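## Task

Get the foam block onto the desk, then open the gripper and pull the robot away. The robot must stay upright and level throughout, and the block only counts if it stays there without the robot holding it.

## Robot and tools

Robot: a wheeled base with a vertical column, a head that tilts, and two six-joint arms, each ending in a two-finger parallel gripper. Folded, it measures 0.73 m long, 0.62 m wide and 1.88 m tall, and its front sits 0.40 m ahead of the column. The base drives straight or turns on the spot. It cannot move sideways. Cameras: cam_head_left and cam_head_right (896x504, on the head), cam_left_wrist and cam_right_wrist (504x504 fisheye, on the hands), and nav_camera (896x504, low on the front, about 0.23 m up).

Frames: the base frame has its origin on the floor under the column, midway between the drive wheels, with x forward, y to the left and z up. left_hand and right_hand are reported in this frame. Each is the point where the fingers meet, and the tips reach 8 mm past it. The hand's z axis runs along the fingers (quat_wxyz maps (0,0,1) onto it), and its y axis runs across the opening. The odometry frame is the base frame as it stood when the scene began.

execute_actions: the argument "actions" is a list holding one action, or an empty list to just read state and images. An action can hold:
- "base" with exactly one key. translate_m is a relative drive in metres from the current spot, -3 to 3, forward positive. rotate_rad is a relative turn in radians, -3.2 to 3.2, left (counter-clockwise seen from above) positive.
- "joints": absolute targets keyed by joint name, in radians, except grippers in metres. Ranges: head_tilt_rad -0.61 to 1.308 (0 is roughly level, positive tilts down). For each side (left_/right_): joint1 -2.879 to 2.879, joint2 0 to 3.141, joint3 0 to 3.019, joint4 -1.692 to 1.57, joint5 -1.57 to 1.57 (positive swings the hand to the robot's right), joint6 -2.094 to 2.094 (hand roll, positive is clockwise viewed from behind), gripper_m 0 to 0.093 (fingertip gap, 0 is closed).
- "speeds": optional caps for that action only, translate_m 0.05 to 0.8 m/s and rotate_rad 0.1 to 1 rad/s. The top values are the defaults. A base move needing over 8.667 s is refused.
"cameras" lists which images come back. Leaving it out, null or ["all"] gives every camera, and [] gives none. An unknown key or an out-of-range number rejects the whole call, and nothing moves. Base and joint motions start together. A joint left out of an action may keep pushing to an older target.

wait: seconds from 0 to 10. It commands nothing new and returns state and images. zoom_image: camera plus region [x0, y0, x1, y1] in pixels of that camera's latest full image, with the origin at the top left and at most 504x504. read_manual: only returns licence text. finished_scene: pass the number (1 to 2) of the scene being ended. This is final, and the result tells whether the goal was met.

Arm geometry (typical): with joint1 at -1.57 (left) or 1.57 (right) and joints 5 and 6 at 0, the arm lies in a vertical plane facing forward, 0.23 m beside the column. Let a = j2 - 0.35, b = 1.05 + j2 - j3 and c = b - j4 (c = 1.57 means the fingers point straight down). The hand point is then 0.12 + 0.39 sin a + 0.38 cos b + 0.25 cos c m ahead and 1.46 + 0.39 cos a - 0.38 sin b - 0.25 sin c m up. For example, j2, j3, j4 = 0.93, 0.78, 0.14 gives about 0.60 m ahead and 1.21 m up. The real hand usually ends up to about 5 cm lower and closer in (about 12 cm with a heavy or far load), so trust left_hand/right_hand. An empty hand reaches about 1 m from the shoulder and no lower than about 0.47 m, so it cannot reach the floor. With the fingers pointing down, loads up to 2 kg are fine out to 0.6 m ahead at 0.65 to 1.25 m high, and 3.2 kg near 0.4 m ahead. The gripper holds roughly 2 to 6 kg.

Gripper: the fingers are 7 cm long. The hand body is 10 cm wide and 7 cm thick, and the wrist camera sticks out 11 cm on one side. To grasp, command a gap smaller than the object, and expect off_target. A reported gap that stays 0.002 m or more above the target means something is held. Small joint changes (under about 0.03 rad, or 0.08 for joints 2 and 3) may do nothing. For gentle contact, step about 0.05 rad per call from the previous target.

Result lines: base_status and joint_status can read done, off_target, contact_stop (base stalled: back off 0.05 m before retrying or turning), time_out, not_followed, or limit_stop_at_motor_heat. The line "joint command not followed", with a cause, means a safety check blocked an arm's targets because it would come near the other arm or the body. To clear it, move the offending joints at least 0.05 rad back, or move the other arm away. on_its_own describes what happens without a command, and "held at" there is a target, not a position. motor_effort covers only left_wheel and right_wheel in percent, with the peak in brackets. wheel_motors_off = 1 means an overload cut the wheels for 2 s. base_odometry counts wheel turns, so slip shows up as travel. If turned_by_wheels and turned_by_imu disagree by more than about 4% and at least 0.05 rad, the base hit something or slipped. base_tilt is in degrees, with forward and right positive. A Motor temperatures line lists each arm's joints. MOTOR HOT appears from 85 °C. At 100 °C an OVER-TEMPERATURE FAULT drops that arm and its load.

Avoid: hard arm-on-arm contact, which can end the run; arms pushing against things for long, which overheats them (to relax an arm, resend its measured joint positions, though a held load sags slightly); the base pushing for about 3 s, which cuts the wheels; and desk tops 0.30 to 1.20 m high slipping over the base and striking the column. Avoid dropping, slamming or knocking things over, and make sure the object rests on the desk unaided before ending the scene. Loose objects may occasionally get nudged.

Each tool is called by a JSON object that holds its "method" and its "body", one argument or row to a line.

## Session

I'll start by looking at the current state and camera images.

{"method": "execute_actions", "body": {
  "actions": []
}}

Scene clock: 0.00 s.
Motor temperatures (°C, as the motors report them): left_arm=[21 21 23 22 21 23] | right_arm=[23 22 21 23 21 24]
base_odometry: x=+0.000 y=+0.000 heading=+0.000 (m, m, rad; odometry frame)
turned_by_wheels: +0.000 (rad since the last result)
turned_by_imu: +0.000 (rad since the last result)
base_tilt: forward=-0.5 right=+0.2 (deg)
base_status: not commanded
joint_positions: head_tilt_rad=+0.867 left_joint1_rad=-1.555 left_joint2_rad=+0.860 left_joint3_rad=+0.387 left_joint4_rad=-0.985 left_joint5_rad=+0.014 left_joint6_rad=+0.010 left_gripper_m=+0.094 right_joint1_rad=+1.565 right_joint2_rad=+0.892 right_joint3_rad=+0.405 right_joint4_rad=-0.916 right_joint5_rad=-0.020 right_joint6_rad=-0.112 right_gripper_m=+0.095
joint_status: not commanded
wheel_motors_off: 0
motor_effort: left_wheel=+1 right_wheel=+1 (%)
left_hand: x=+0.1349 y=+0.2252 z=+1.2638 quat_wxyz=(+0.450, +0.005, -0.893, +0.004) (m; base frame)
right_hand: x=+0.1487 y=-0.2234 z=+1.2466 quat_wxyz=(+0.424, +0.044, -0.904, -0.031) (m; base frame)
pictures: cam_head_left, cam_head_right, cam_left_wrist, cam_right_wrist, nav_camera
Images, in order (width x height): cam_head_left 896x504, cam_head_right 896x504, cam_left_wrist 504x504, cam_right_wrist 504x504, nav_camera 896x504.

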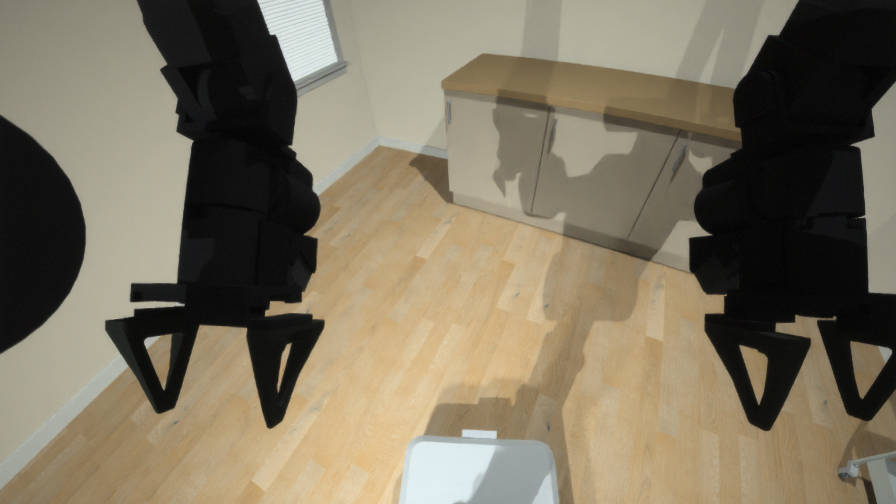

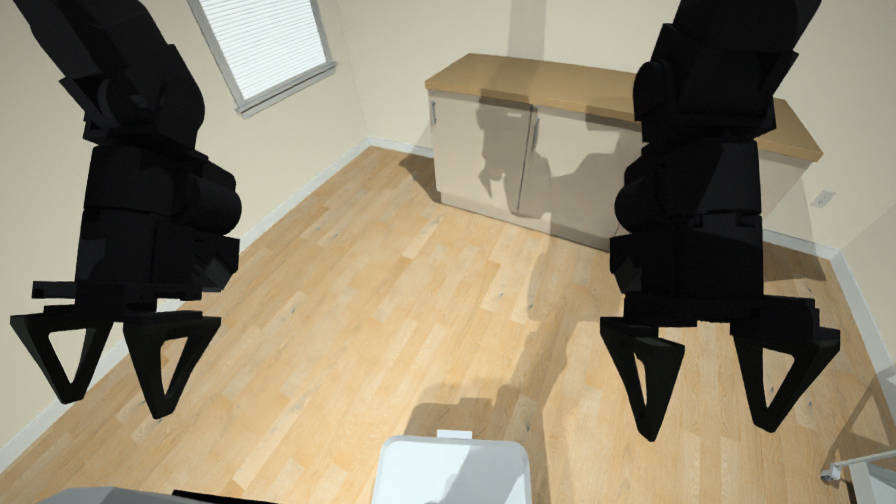

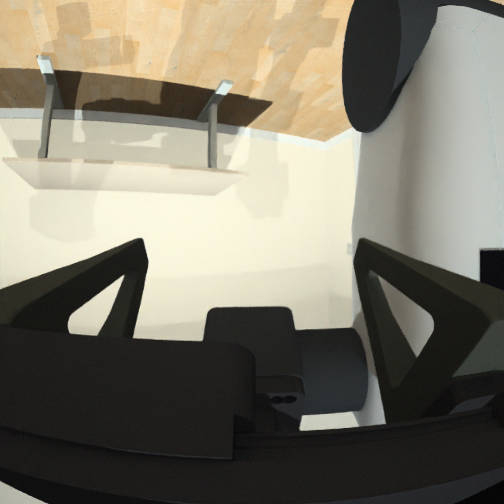

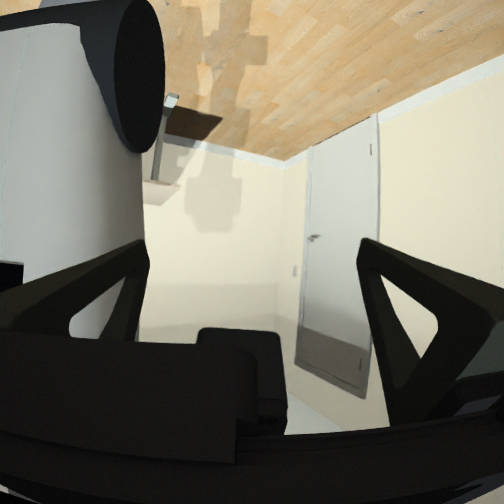

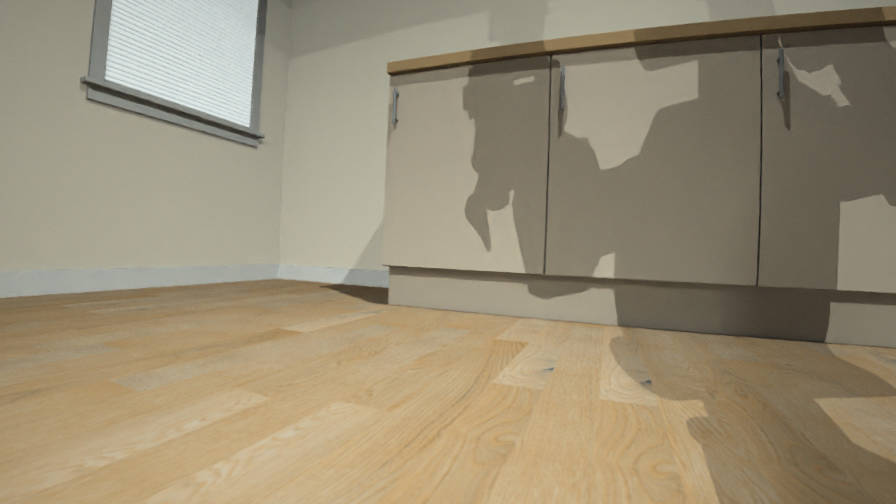

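{"method": "zoom_image", "body": {
  "camera": "cam_head_right",
  "region": [696, 354, 896, 504]
}}

{"method": "zoom_image", "body": {
  "camera": "cam_left_wrist",
  "region": [0, 0, 360, 260]
}}

Region (696, 354, 896, 504) of cam_head_right's 896x504 image, scaled by 2.520, with more detail than that image has; it fills the top 378 rows of this view, and the rest is white.

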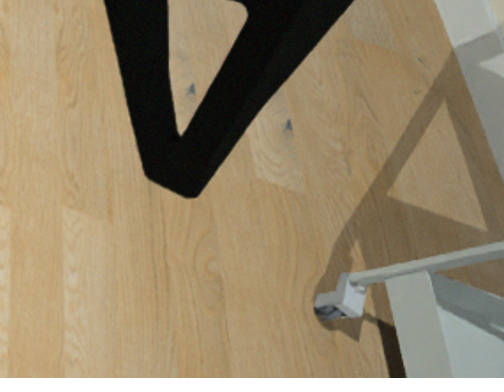

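Region (0, 0, 360, 260) of cam_left_wrist's 504x504 image, scaled by 1.400, with more detail than that image has.

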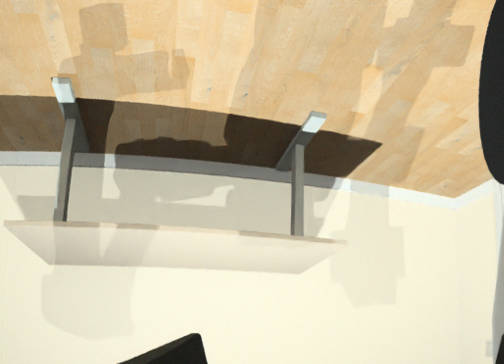

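{"method": "execute_actions", "body": {
  "actions": [
    {"base": {"rotate_rad": -1.6}, "joints": {"head_tilt_rad": 0.6}}
  ]
}}

Scene clock: 12.27 s.
Motor temperatures (°C, as the motors report them): left_arm=[21 21 23 22 21 23] | right_arm=[23 22 21 23 21 24]
base_odometry: x=+0.000 y=+0.000 heading=-1.600 (m, m, rad; odometry frame)
turned_by_wheels: -1.600 (rad since the last result)
turned_by_imu: -1.589 (rad since the last result)
base_tilt: forward=-0.4 right=+0.2 (deg)
base_status: done
joint_positions: head_tilt_rad=+0.617 left_joint1_rad=-1.555 left_joint2_rad=+0.860 left_joint3_rad=+0.387 left_joint4_rad=-0.985 left_joint5_rad=+0.014 left_joint6_rad=+0.010 left_gripper_m=+0.094 right_joint1_rad=+1.565 right_joint2_rad=+0.892 right_joint3_rad=+0.405 right_joint4_rad=-0.916 right_joint5_rad=-0.020 right_joint6_rad=-0.112 right_gripper_m=+0.095
joint_status: all done
wheel_motors_off: 0
motor_effort: left_wheel=+2(36) right_wheel=-1(23) (%)
left_hand: x=+0.1349 y=+0.2252 z=+1.2638 quat_wxyz=(+0.450, +0.005, -0.893, +0.004) (m; base frame)
right_hand: x=+0.1487 y=-0.2234 z=+1.2466 quat_wxyz=(+0.424, +0.044, -0.904, -0.031) (m; base frame)
pictures: cam_head_left, cam_head_right, cam_left_wrist, cam_right_wrist, nav_camera
camera_calibration (this result's frames):
cam_head_left: T_world_to_cam=[[0.077668, -0.996362, -0.0350754, 0.0824268], [-0.545855, -0.0130576, -0.837778, 1.31455], [0.834272, 0.0842146, -0.544884, 0.7283], [0, 0, 0, 1]] pos_world=[0.103551, 0.0379583, 1.50103]
cam_head_right: T_world_to_cam=[[0.0892949, -0.995698, -0.0247497, -0.0226772], [-0.541799, -0.0277081, -0.840051, 1.31822], [0.835751, 0.0884217, -0.541942, 0.726381], [0, 0, 0, 1]] pos_world=[0.10916, -0.0502822, 1.50047]
Images, in order (width x height): cam_head_left 896x504, cam_head_right 896x504, cam_left_wrist 504x504, cam_right_wrist 504x504, nav_camera 896x504.

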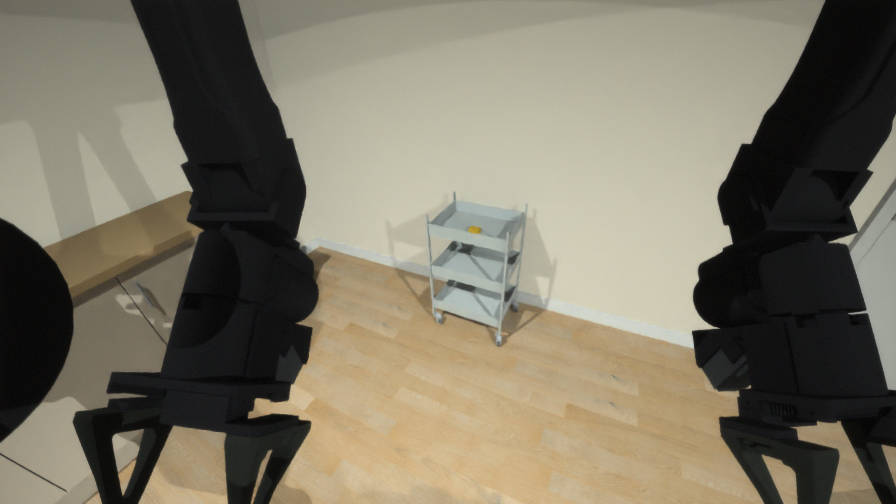

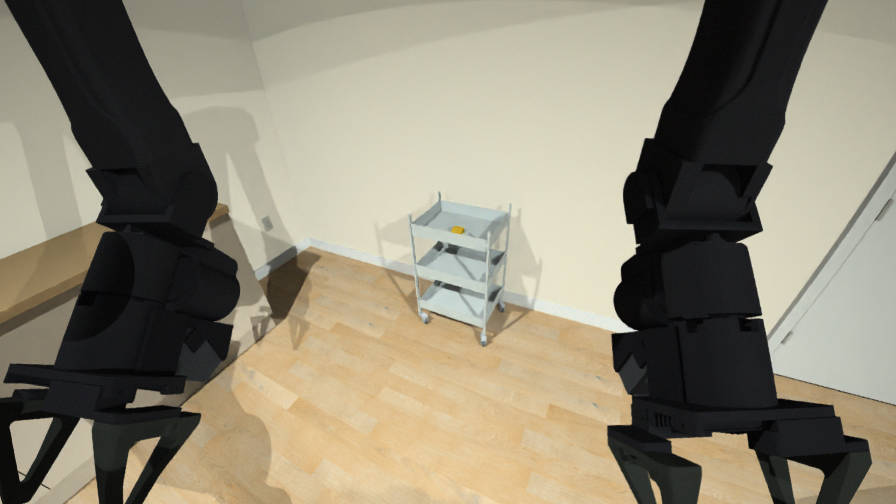

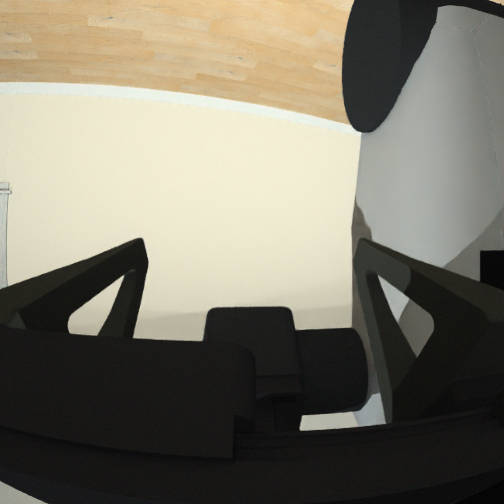

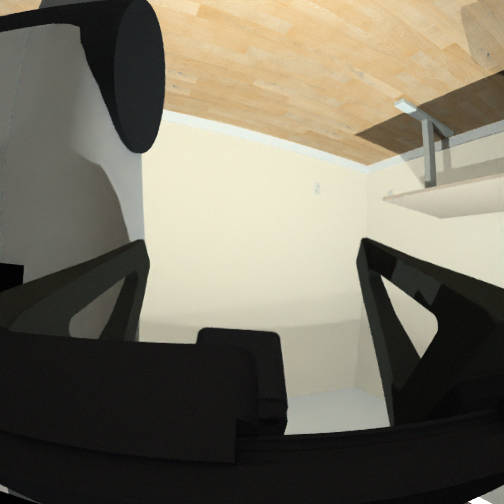

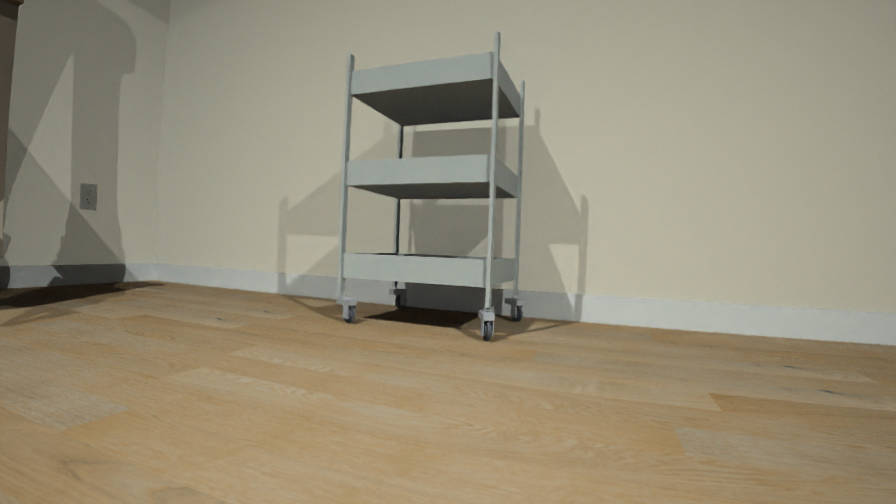

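{"method": "zoom_image", "body": {
  "camera": "cam_head_left",
  "region": [410, 180, 550, 360]
}}

{"method": "zoom_image", "body": {
  "camera": "cam_head_right",
  "region": [395, 180, 535, 360]
}}

{"method": "zoom_image", "body": {
  "camera": "nav_camera",
  "region": [300, 20, 560, 360]
}}

Region (410, 180, 550, 360) of cam_head_left's 896x504 image, scaled by 2.800, with more detail than that image has.

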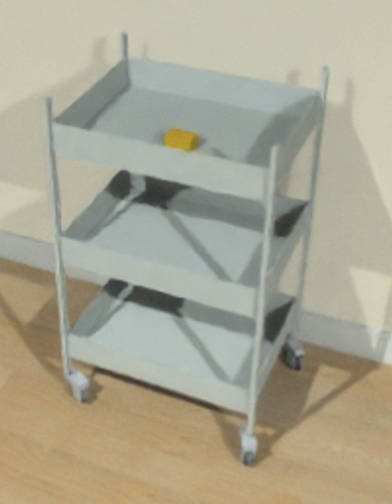

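Region (395, 180, 535, 360) of cam_head_right's 896x504 image, scaled by 2.800, with more detail than that image has.

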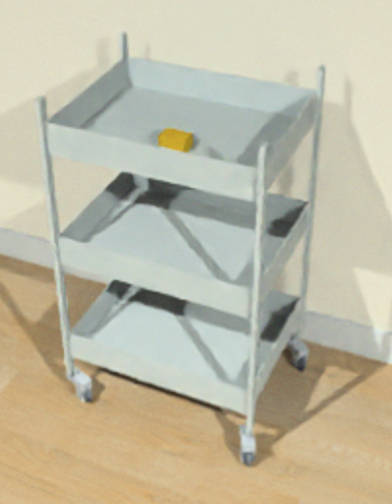

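Region (300, 20, 560, 360) of nav_camera's 896x504 image, scaled by 1.482, with more detail than that image has; it fills the left 385 columns of this view, and the rest is white.

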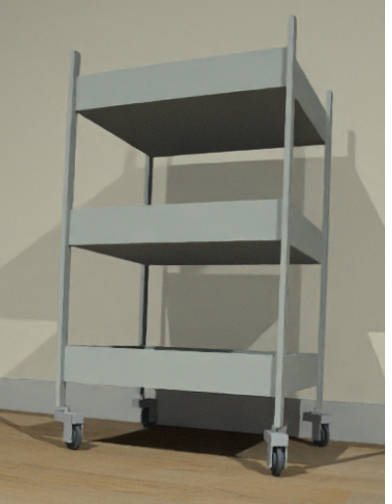

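{"method": "execute_actions", "body": {
  "actions": [
    {"base": {"rotate_rad": 0.208}}
  ],
  "cameras": []
}}

{"method": "execute_actions", "body": {
  "actions": [
    {"base": {"translate_m": 0.786}, "joints": {"left_joint1_rad": -1.57, "left_joint2_rad": 1.51, "left_joint3_rad": 1.26, "left_joint4_rad": -0.27, "left_joint5_rad": 0, "left_joint6_rad": 0, "head_tilt_rad": 0.9}}
  ],
  "cameras": ["cam_head_right", "nav_camera"]
}}

Scene clock: 105.27 s.
Motor temperatures (°C, as the motors report them): left_arm=[21 22 23 22 21 23] | right_arm=[23 23 21 23 21 24]
base_odometry: x=+0.000 y=+0.000 heading=-1.392 (m, m, rad; odometry frame)
turned_by_wheels: +0.207 (rad since the last result)
turned_by_imu: +0.206 (rad since the last result)
base_tilt: forward=-0.5 right=+0.1 (deg)
base_status: done
joint_positions: head_tilt_rad=+0.617 left_joint1_rad=-1.555 left_joint2_rad=+0.860 left_joint3_rad=+0.387 left_joint4_rad=-0.985 left_joint5_rad=+0.014 left_joint6_rad=+0.010 left_gripper_m=+0.094 right_joint1_rad=+1.565 right_joint2_rad=+0.892 right_joint3_rad=+0.405 right_joint4_rad=-0.916 right_joint5_rad=-0.020 right_joint6_rad=-0.112 right_gripper_m=+0.095
joint_status: not commanded
wheel_motors_off: 0
motor_effort: left_wheel=-1(23) right_wheel=+1(18) (%)
left_hand: x=+0.1349 y=+0.2252 z=+1.2638 quat_wxyz=(+0.450, +0.005, -0.893, +0.004) (m; base frame)
right_hand: x=+0.1487 y=-0.2234 z=+1.2466 quat_wxyz=(+0.424, +0.044, -0.904, -0.031) (m; base frame)
pictures: none
No camera images: the call's "cameras" was empty. Leave "cameras" out to get every camera's image.

Scene clock: 108.07 s.
Motor temperatures (°C, as the motors report them): left_arm=[21 22 23 22 21 23] | right_arm=[23 23 21 23 21 24]
base_odometry: x=+0.139 y=-0.774 heading=-1.393 (m, m, rad; odometry frame)
turned_by_wheels: -0.001 (rad since the last result)
turned_by_imu: -0.001 (rad since the last result)
base_tilt: forward=-0.6 right=+0.1 (deg)
base_status: done
joint_positions: head_tilt_rad=+0.902 left_joint1_rad=-1.561 left_joint2_rad=+1.509 left_joint3_rad=+1.251 left_joint4_rad=-0.276 left_joint5_rad=+0.002 left_joint6_rad=+0.004 left_gripper_m=+0.094 right_joint1_rad=+1.565 right_joint2_rad=+0.892 right_joint3_rad=+0.408 right_joint4_rad=-0.916 right_joint5_rad=-0.020 right_joint6_rad=-0.112 right_gripper_m=+0.095
joint_status: all done
wheel_motors_off: 0
motor_effort: left_wheel=-2(44) right_wheel=+1(44) (%)
left_hand: x=+0.5746 y=+0.2305 z=+0.9944 quat_wxyz=(+0.005, +0.001, -1.000, -0.003) (m; base frame)
right_hand: x=+0.1499 y=-0.2234 z=+1.2462 quat_wxyz=(+0.423, +0.044, -0.905, -0.031) (m; base frame)
pictures: cam_head_right, nav_camera
camera_calibration (this result's frames):
cam_head_right: T_world_to_cam=[[0.0787822, -0.995698, -0.04878, 0.0148552], [-0.755489, -0.0277081, -0.654575, 1.04327], [0.650407, 0.0884217, -0.754422, 1.06287], [0, 0, 0, 1]] pos_world=[0.0957117, -0.0502822, 1.48547]
Images, in order (width x height): cam_head_right 896x504, nav_camera 896x504.

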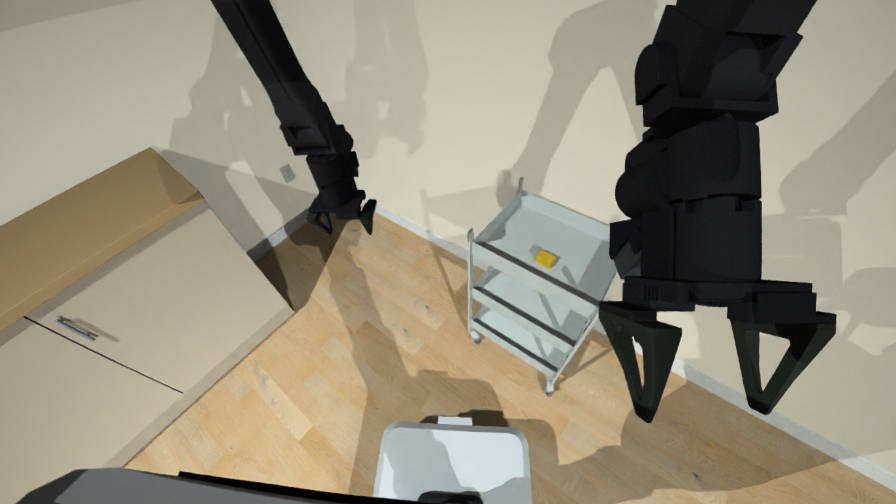

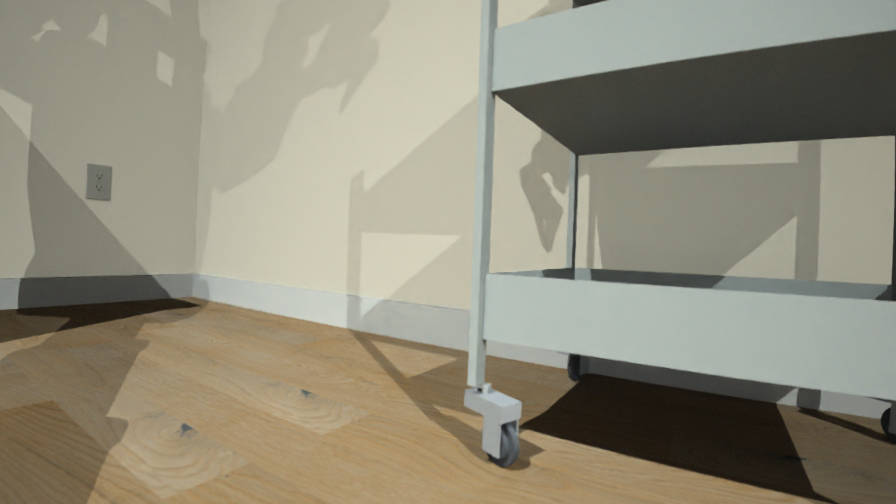

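{"method": "execute_actions", "body": {
  "actions": [
    {"base": {"rotate_rad": -0.635}}
  ],
  "cameras": ["cam_head_left", "cam_head_right", "cam_left_wrist", "nav_camera"]
}}

Scene clock: 111.47 s.
Motor temperatures (°C, as the motors report them): left_arm=[21 22 23 22 21 23] | right_arm=[23 23 21 23 21 24]
base_odometry: x=+0.139 y=-0.774 heading=-2.027 (m, m, rad; odometry frame)
turned_by_wheels: -0.634 (rad since the last result)
turned_by_imu: -0.630 (rad since the last result)
base_tilt: forward=-0.6 right=+0.2 (deg)
base_status: done
joint_positions: head_tilt_rad=+0.902 left_joint1_rad=-1.568 left_joint2_rad=+1.509 left_joint3_rad=+1.251 left_joint4_rad=-0.276 left_joint5_rad=+0.001 left_joint6_rad=+0.004 left_gripper_m=+0.094 right_joint1_rad=+1.565 right_joint2_rad=+0.892 right_joint3_rad=+0.408 right_joint4_rad=-0.916 right_joint5_rad=-0.020 right_joint6_rad=-0.112 right_gripper_m=+0.095
joint_status: not commanded
wheel_motors_off: 0
motor_effort: left_wheel=+2(31) right_wheel=-1(31) (%)
left_hand: x=+0.5746 y=+0.2265 z=+0.9944 quat_wxyz=(+0.005, -0.001, -1.000, -0.001) (m; base frame)
right_hand: x=+0.1499 y=-0.2234 z=+1.2462 quat_wxyz=(+0.423, +0.044, -0.905, -0.031) (m; base frame)
pictures: cam_head_left, cam_head_right, cam_left_wrist, nav_camera
camera_calibration (this result's frames):
cam_head_left: T_world_to_cam=[[0.0647277, -0.996362, -0.055434, 0.114426], [-0.758746, -0.0130576, -0.651256, 1.03795], [0.648163, 0.0842146, -0.756831, 1.064], [0, 0, 0, 1]] pos_world=[0.0904853, 0.0379583, 1.48758]
cam_head_right: T_world_to_cam=[[0.0787822, -0.995698, -0.04878, 0.0148552], [-0.755489, -0.0277081, -0.654575, 1.04327], [0.650407, 0.0884217, -0.754422, 1.06287], [0, 0, 0, 1]] pos_world=[0.0957117, -0.0502822, 1.48547]
cam_left_wrist: T_world_to_cam=[[-0.00276819, -0.999993, 0.00258215, 0.230782], [-0.807575, 0.00375838, 0.589753, -0.118697], [-0.589758, -0.000452739, -0.80758, 1.26968], [0, 0, 0, 1]] pos_world=[0.653585, 0.231801, 1.09477]
Images, in order (width x height): cam_head_left 896x504, cam_head_right 896x504, cam_left_wrist 504x504, nav_camera 896x504.

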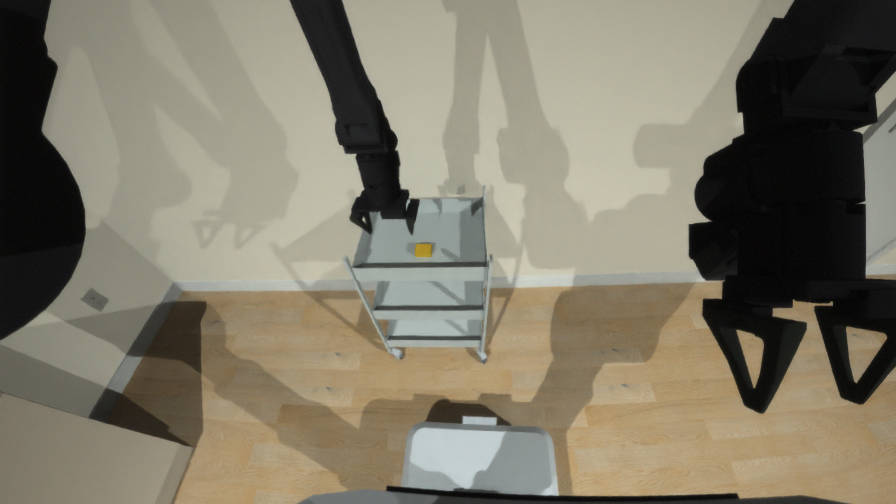

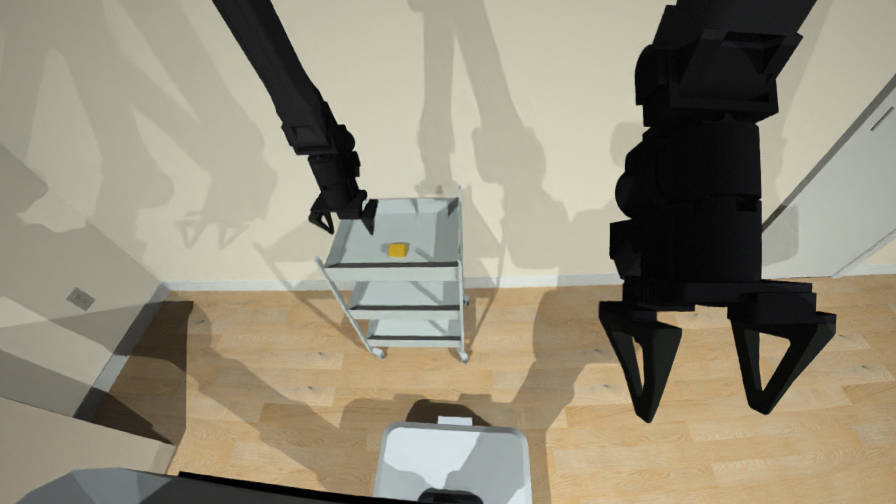

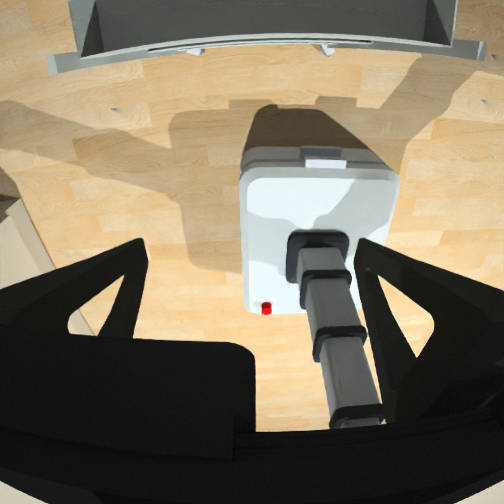

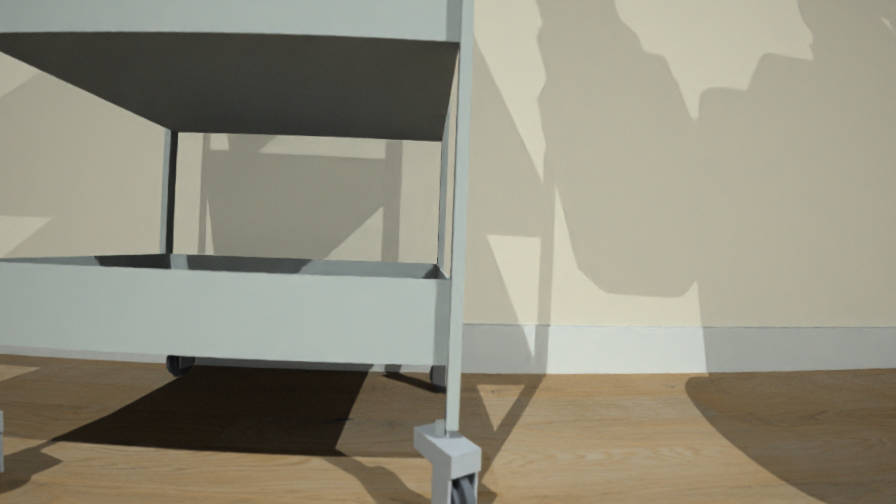

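{"method": "zoom_image", "body": {
  "camera": "cam_head_left",
  "region": [335, 170, 515, 380]
}}

{"method": "zoom_image", "body": {
  "camera": "cam_head_right",
  "region": [300, 170, 480, 380]
}}

{"method": "zoom_image", "body": {
  "camera": "cam_head_left",
  "region": [400, 230, 450, 275]
}}

{"method": "zoom_image", "body": {
  "camera": "cam_head_right",
  "region": [375, 230, 425, 275]
}}

Region (335, 170, 515, 380) of cam_head_left's 896x504 image, scaled by 2.400, with more detail than that image has; it fills the left 432 columns of this view, and the rest is white.

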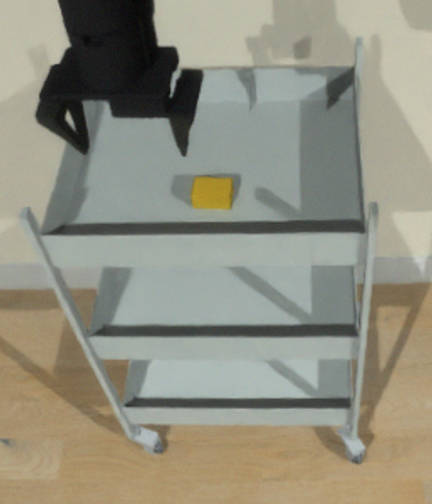

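Region (300, 170, 480, 380) of cam_head_right's 896x504 image, scaled by 2.400, with more detail than that image has; it fills the left 432 columns of this view, and the rest is white.

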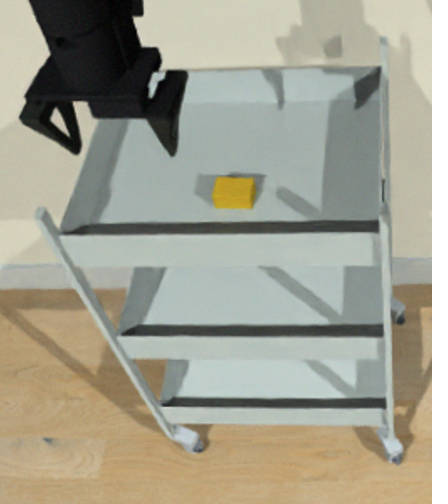

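Region (400, 230, 450, 275) of cam_head_left's 896x504 image, scaled by 10.080, with more detail than that image has; it fills the top 454 rows of this view, and the rest is white.

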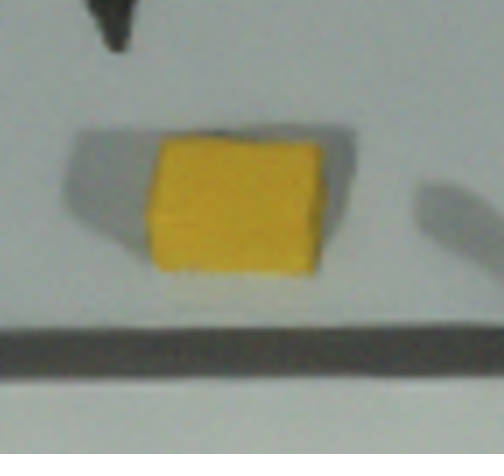

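Region (375, 230, 425, 275) of cam_head_right's 896x504 image, scaled by 10.080, with more detail than that image has; it fills the top 454 rows of this view, and the rest is white.

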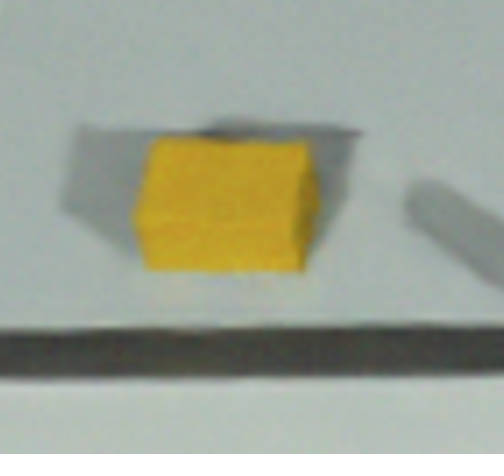

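{"method": "execute_actions", "body": {
  "actions": [
    {"base": {"translate_m": 0.215}, "joints": {"left_joint1_rad": -1.585, "left_joint2_rad": 1.963, "left_joint3_rad": 1.629, "left_joint4_rad": -0.186, "left_joint5_rad": 0, "left_joint6_rad": 0, "head_tilt_rad": 1.05}, "speeds": {"translate_m": 0.3}}
  ],
  "cameras": ["cam_head_left", "cam_head_right", "cam_left_wrist", "nav_camera"]
}}

Scene clock: 147.40 s.
Motor temperatures (°C, as the motors report them): left_arm=[21 25 24 22 21 23] | right_arm=[23 23 21 23 21 24]
base_odometry: x=+0.045 y=-0.967 heading=-2.028 (m, m, rad; odometry frame)
turned_by_wheels: +0.000 (rad since the last result)
turned_by_imu: -0.001 (rad since the last result)
base_tilt: forward=-0.4 right=+0.1 (deg)
base_status: done
joint_positions: head_tilt_rad=+1.050 left_joint1_rad=-1.577 left_joint2_rad=+1.963 left_joint3_rad=+1.624 left_joint4_rad=-0.190 left_joint5_rad=+0.001 left_joint6_rad=+0.004 left_gripper_m=+0.094 right_joint1_rad=+1.565 right_joint2_rad=+0.892 right_joint3_rad=+0.406 right_joint4_rad=-0.916 right_joint5_rad=-0.020 right_joint6_rad=-0.112 right_gripper_m=+0.095
joint_status: all done
wheel_motors_off: 0
motor_effort: left_wheel=-1(53) right_wheel=+0(33) (%)
left_hand: x=+0.5770 y=+0.2194 z=+0.8170 quat_wxyz=(+0.003, -0.004, -1.000, +0.003) (m; base frame)
right_hand: x=+0.1491 y=-0.2234 z=+1.2465 quat_wxyz=(+0.424, +0.044, -0.904, -0.031) (m; base frame)
pictures: cam_head_left, cam_head_right, cam_left_wrist, nav_camera
camera_calibration (this result's frames):
cam_head_left: T_world_to_cam=[[0.0558245, -0.996362, -0.0643913, 0.128665], [-0.846661, -0.0130576, -0.531972, 0.858647], [0.529196, 0.0842146, -0.84431, 1.20467], [0, 0, 0, 1]] pos_world=[0.0822943, 0.0379583, 1.48218]
cam_head_right: T_world_to_cam=[[0.0707081, -0.995698, -0.0598874, 0.0323642], [-0.843931, -0.0277081, -0.535736, 0.864679], [0.531772, 0.0884217, -0.842259, 1.20407], [0, 0, 0, 1]] pos_world=[0.0871513, -0.0502822, 1.47932]
cam_left_wrist: T_world_to_cam=[[-0.0075654, -0.999913, 0.0108174, 0.22013], [-0.810675, 0.0124663, 0.585364, -0.00862932], [-0.585448, -0.00434084, -0.810698, 1.12882], [0, 0, 0, 1]] pos_world=[0.655538, 0.225118, 0.917806]
Images, in order (width x height): cam_head_left 896x504, cam_head_right 896x504, cam_left_wrist 504x504, nav_camera 896x504.

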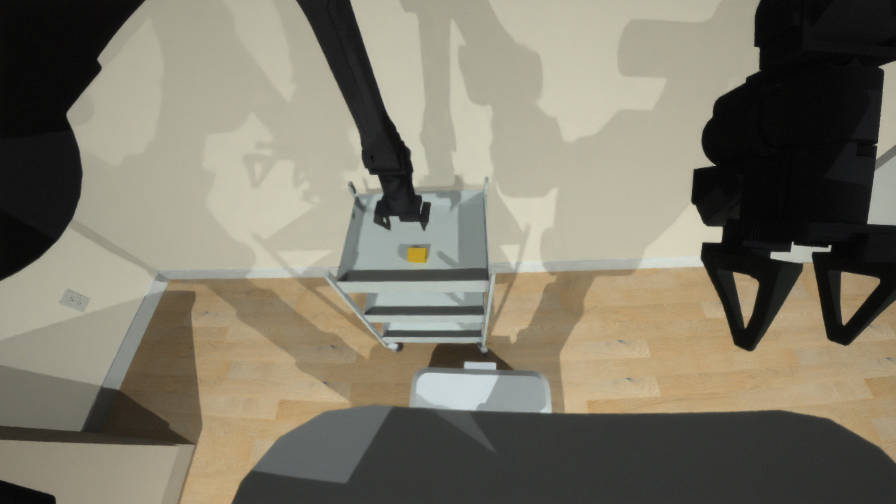

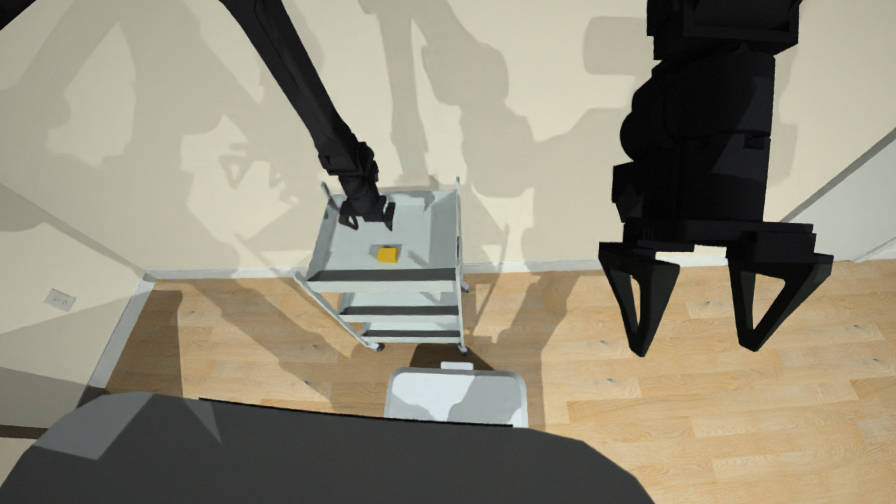

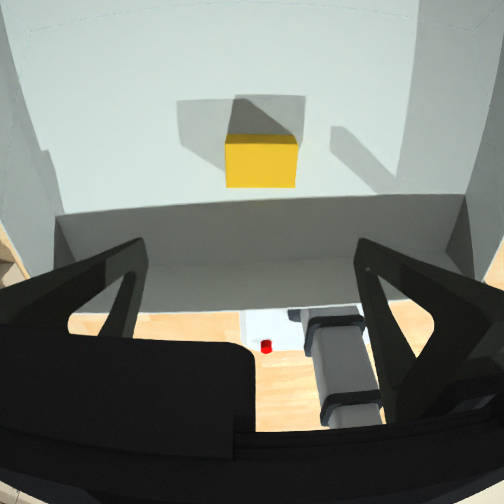

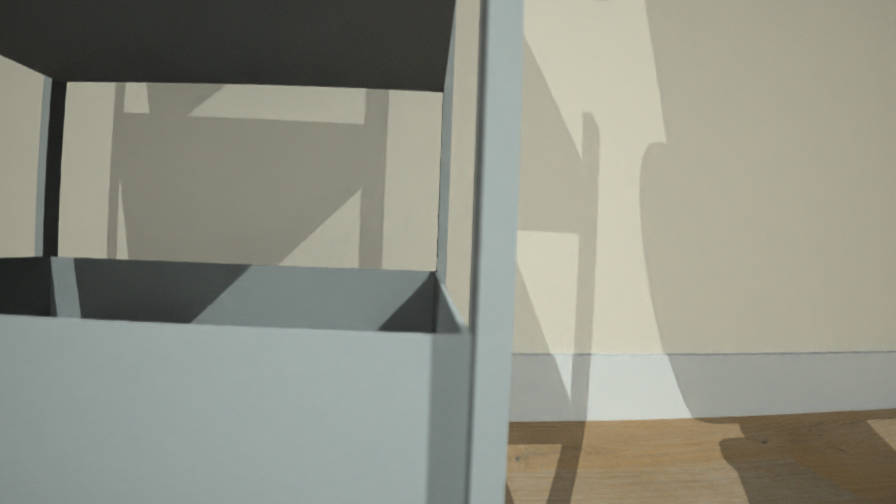

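{"method": "zoom_image", "body": {
  "camera": "cam_left_wrist",
  "region": [120, 80, 400, 280]
}}

{"method": "zoom_image", "body": {
  "camera": "cam_head_right",
  "region": [290, 170, 480, 380]
}}

{"method": "zoom_image", "body": {
  "camera": "cam_head_left",
  "region": [320, 170, 510, 380]
}}

Region (120, 80, 400, 280) of cam_left_wrist's 504x504 image, scaled by 1.800, with more detail than that image has; it fills the top 360 rows of this view, and the rest is white.

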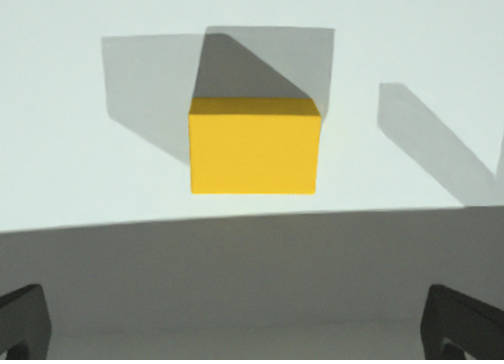

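Region (290, 170, 480, 380) of cam_head_right's 896x504 image, scaled by 2.400, with more detail than that image has; it fills the left 456 columns of this view, and the rest is white.

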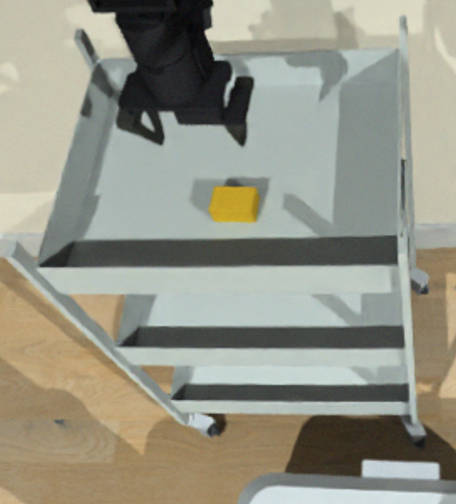

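Region (320, 170, 510, 380) of cam_head_left's 896x504 image, scaled by 2.400, with more detail than that image has; it fills the left 456 columns of this view, and the rest is white.

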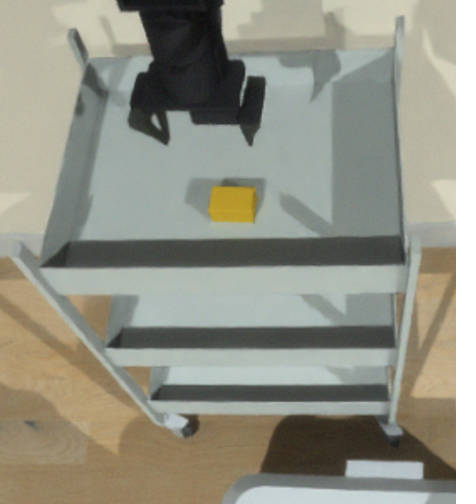

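{"method": "execute_actions", "body": {
  "actions": [
    {"joints": {"left_joint1_rad": -1.582, "left_joint2_rad": 2.274, "left_joint3_rad": 1.982, "left_joint4_rad": -0.229, "left_joint5_rad": 0, "left_joint6_rad": 0}}
  ],
  "cameras": ["cam_head_right", "cam_left_wrist"]
}}

Scene clock: 170.20 s.
Motor temperatures (°C, as the motors report them): left_arm=[21 26 24 22 21 23] | right_arm=[23 23 21 23 21 24]
base_odometry: x=+0.045 y=-0.967 heading=-2.028 (m, m, rad; odometry frame)
turned_by_wheels: +0.000 (rad since the last result)
turned_by_imu: -0.001 (rad since the last result)
base_tilt: forward=-0.6 right=+0.1 (deg)
base_status: not commanded
joint_positions: head_tilt_rad=+1.050 left_joint1_rad=-1.577 left_joint2_rad=+2.284 left_joint3_rad=+1.964 left_joint4_rad=-0.227 left_joint5_rad=+0.001 left_joint6_rad=+0.004 left_gripper_m=+0.094 right_joint1_rad=+1.565 right_joint2_rad=+0.892 right_joint3_rad=+0.406 right_joint4_rad=-0.916 right_joint5_rad=-0.020 right_joint6_rad=-0.112 right_gripper_m=+0.095
joint_status: all done
wheel_motors_off: 0
motor_effort: left_wheel=-1(1) right_wheel=+0(1) (%)
left_hand: x=+0.5545 y=+0.2188 z=+0.6982 quat_wxyz=(+0.011, -0.004, -1.000, +0.003) (m; base frame)
right_hand: x=+0.1491 y=-0.2234 z=+1.2465 quat_wxyz=(+0.424, +0.044, -0.904, -0.031) (m; base frame)
pictures: cam_head_right, cam_left_wrist
camera_calibration (this result's frames):
cam_head_right: T_world_to_cam=[[0.0707081, -0.995698, -0.0598874, 0.0323642], [-0.843931, -0.0277081, -0.535736, 0.864679], [0.531772, 0.0884217, -0.842259, 1.20407], [0, 0, 0, 1]] pos_world=[0.0871513, -0.0502822, 1.47932]
cam_left_wrist: T_world_to_cam=[[-0.00746768, -0.999913, 0.0108962, 0.220563], [-0.800049, 0.0125112, 0.599805, 0.0266827], [-0.599889, -0.00423831, -0.800072, 1.01988], [0, 0, 0, 1]] pos_world=[0.63481, 0.224533, 0.797571]
Images, in order (width x height): cam_head_right 896x504, cam_left_wrist 504x504.

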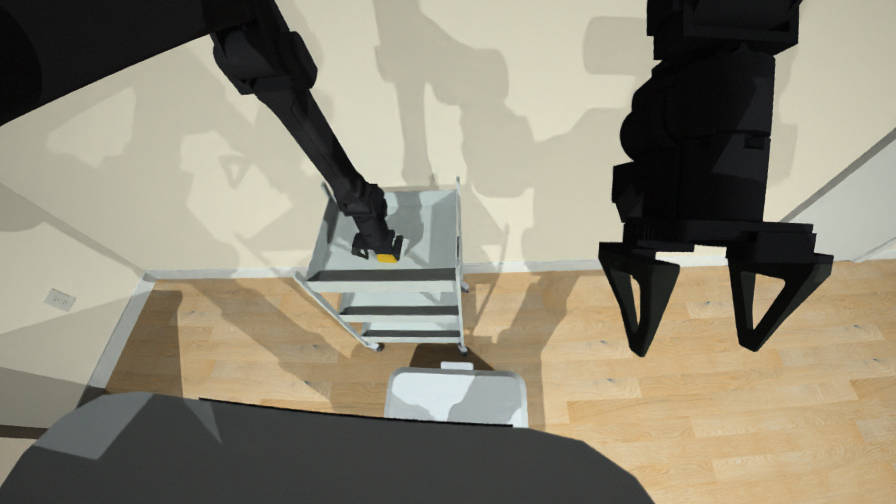

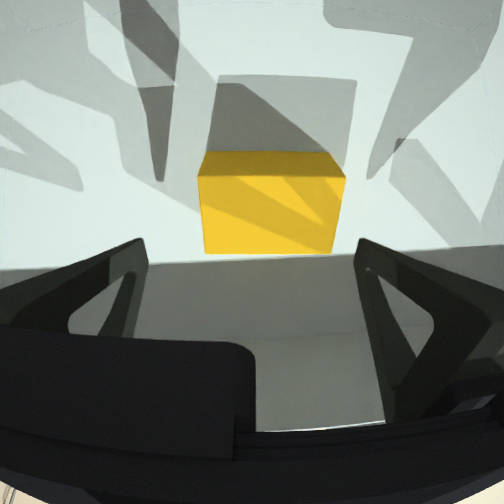

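{"method": "zoom_image", "body": {
  "camera": "cam_left_wrist",
  "region": [120, 120, 400, 300]
}}

{"method": "zoom_image", "body": {
  "camera": "cam_head_right",
  "region": [330, 200, 430, 290]
}}

Region (120, 120, 400, 300) of cam_left_wrist's 504x504 image, scaled by 1.800, with more detail than that image has; it fills the top 324 rows of this view, and the rest is white.

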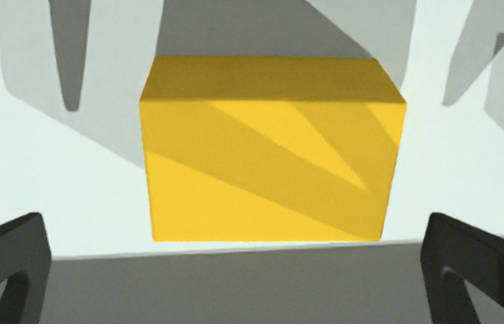

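Region (330, 200, 430, 290) of cam_head_right's 896x504 image, scaled by 5.040, with more detail than that image has; it fills the top 454 rows of this view, and the rest is white.

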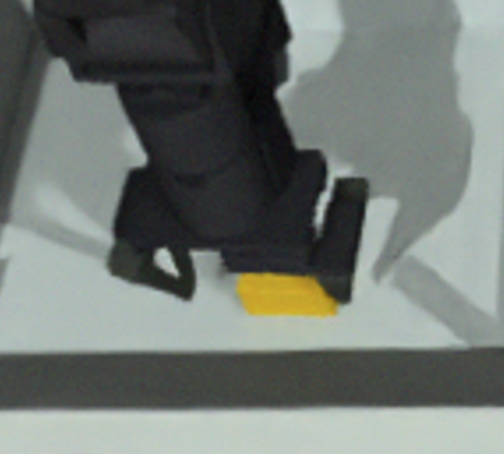

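{"method": "execute_actions", "body": {
  "actions": [
    {"joints": {"left_joint1_rad": -1.59, "left_joint2_rad": 2.34, "left_joint3_rad": 2.105, "left_joint4_rad": -0.257, "left_joint5_rad": 0, "left_joint6_rad": 0}}
  ],
  "cameras": ["cam_head_right", "cam_left_wrist"]
}}

Scene clock: 199.50 s.
Motor temperatures (°C, as the motors report them): left_arm=[21 27 24 22 21 23] | right_arm=[23 23 21 23 21 24]
base_odometry: x=+0.045 y=-0.967 heading=-2.028 (m, m, rad; odometry frame)
turned_by_wheels: +0.000 (rad since the last result)
turned_by_imu: -0.001 (rad since the last result)
base_tilt: forward=-0.5 right=+0.3 (deg)
base_status: not commanded
joint_positions: head_tilt_rad=+1.050 left_joint1_rad=-1.580 left_joint2_rad=+2.334 left_joint3_rad=+2.085 left_joint4_rad=-0.252 left_joint5_rad=+0.001 left_joint6_rad=+0.004 left_gripper_m=+0.094 right_joint1_rad=+1.565 right_joint2_rad=+0.892 right_joint3_rad=+0.406 right_joint4_rad=-0.916 right_joint5_rad=-0.020 right_joint6_rad=-0.112 right_gripper_m=+0.095
joint_status: all done
wheel_motors_off: 0
motor_effort: left_wheel=-1(1) right_wheel=+1(1) (%)
left_hand: x=+0.5850 y=+0.2158 z=+0.6871 quat_wxyz=(-0.012, -0.004, -1.000, +0.005) (m; base frame)
right_hand: x=+0.1491 y=-0.2234 z=+1.2465 quat_wxyz=(+0.424, +0.044, -0.904, -0.031) (m; base frame)
pictures: cam_head_right, cam_left_wrist
camera_calibration (this result's frames):
cam_head_right: T_world_to_cam=[[0.070708, -0.995698, -0.0598874, 0.0323642], [-0.843931, -0.0277081, -0.535736, 0.864679], [0.531772, 0.0884217, -0.842259, 1.20407], [0, 0, 0, 1]] pos_world=[0.0871513, -0.0502822, 1.47932]
cam_left_wrist: T_world_to_cam=[[-0.00924209, -0.999868, 0.0133324, 0.217309], [-0.826854, 0.0151395, 0.562212, 0.0987642], [-0.56234, -0.00582796, -0.826886, 1.02604], [0, 0, 0, 1]] pos_world=[0.660658, 0.221765, 0.789997]
Images, in order (width x height): cam_head_right 896x504, cam_left_wrist 504x504.

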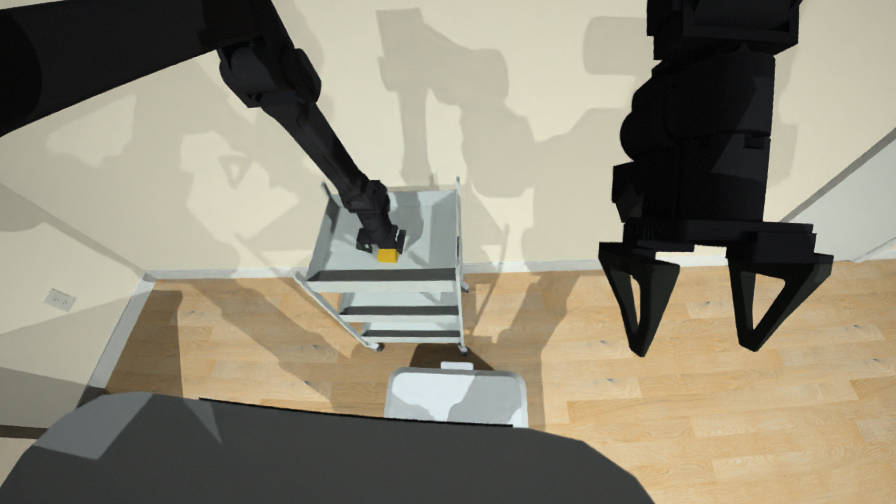

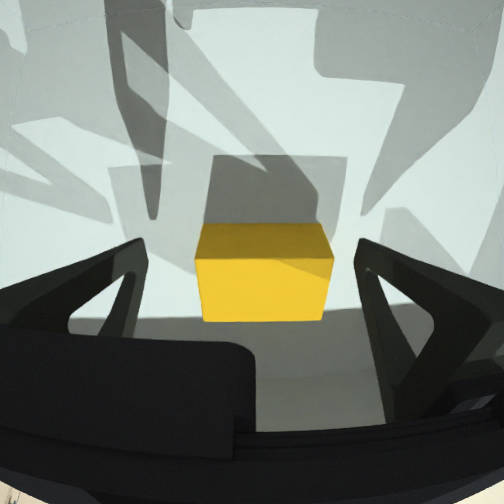

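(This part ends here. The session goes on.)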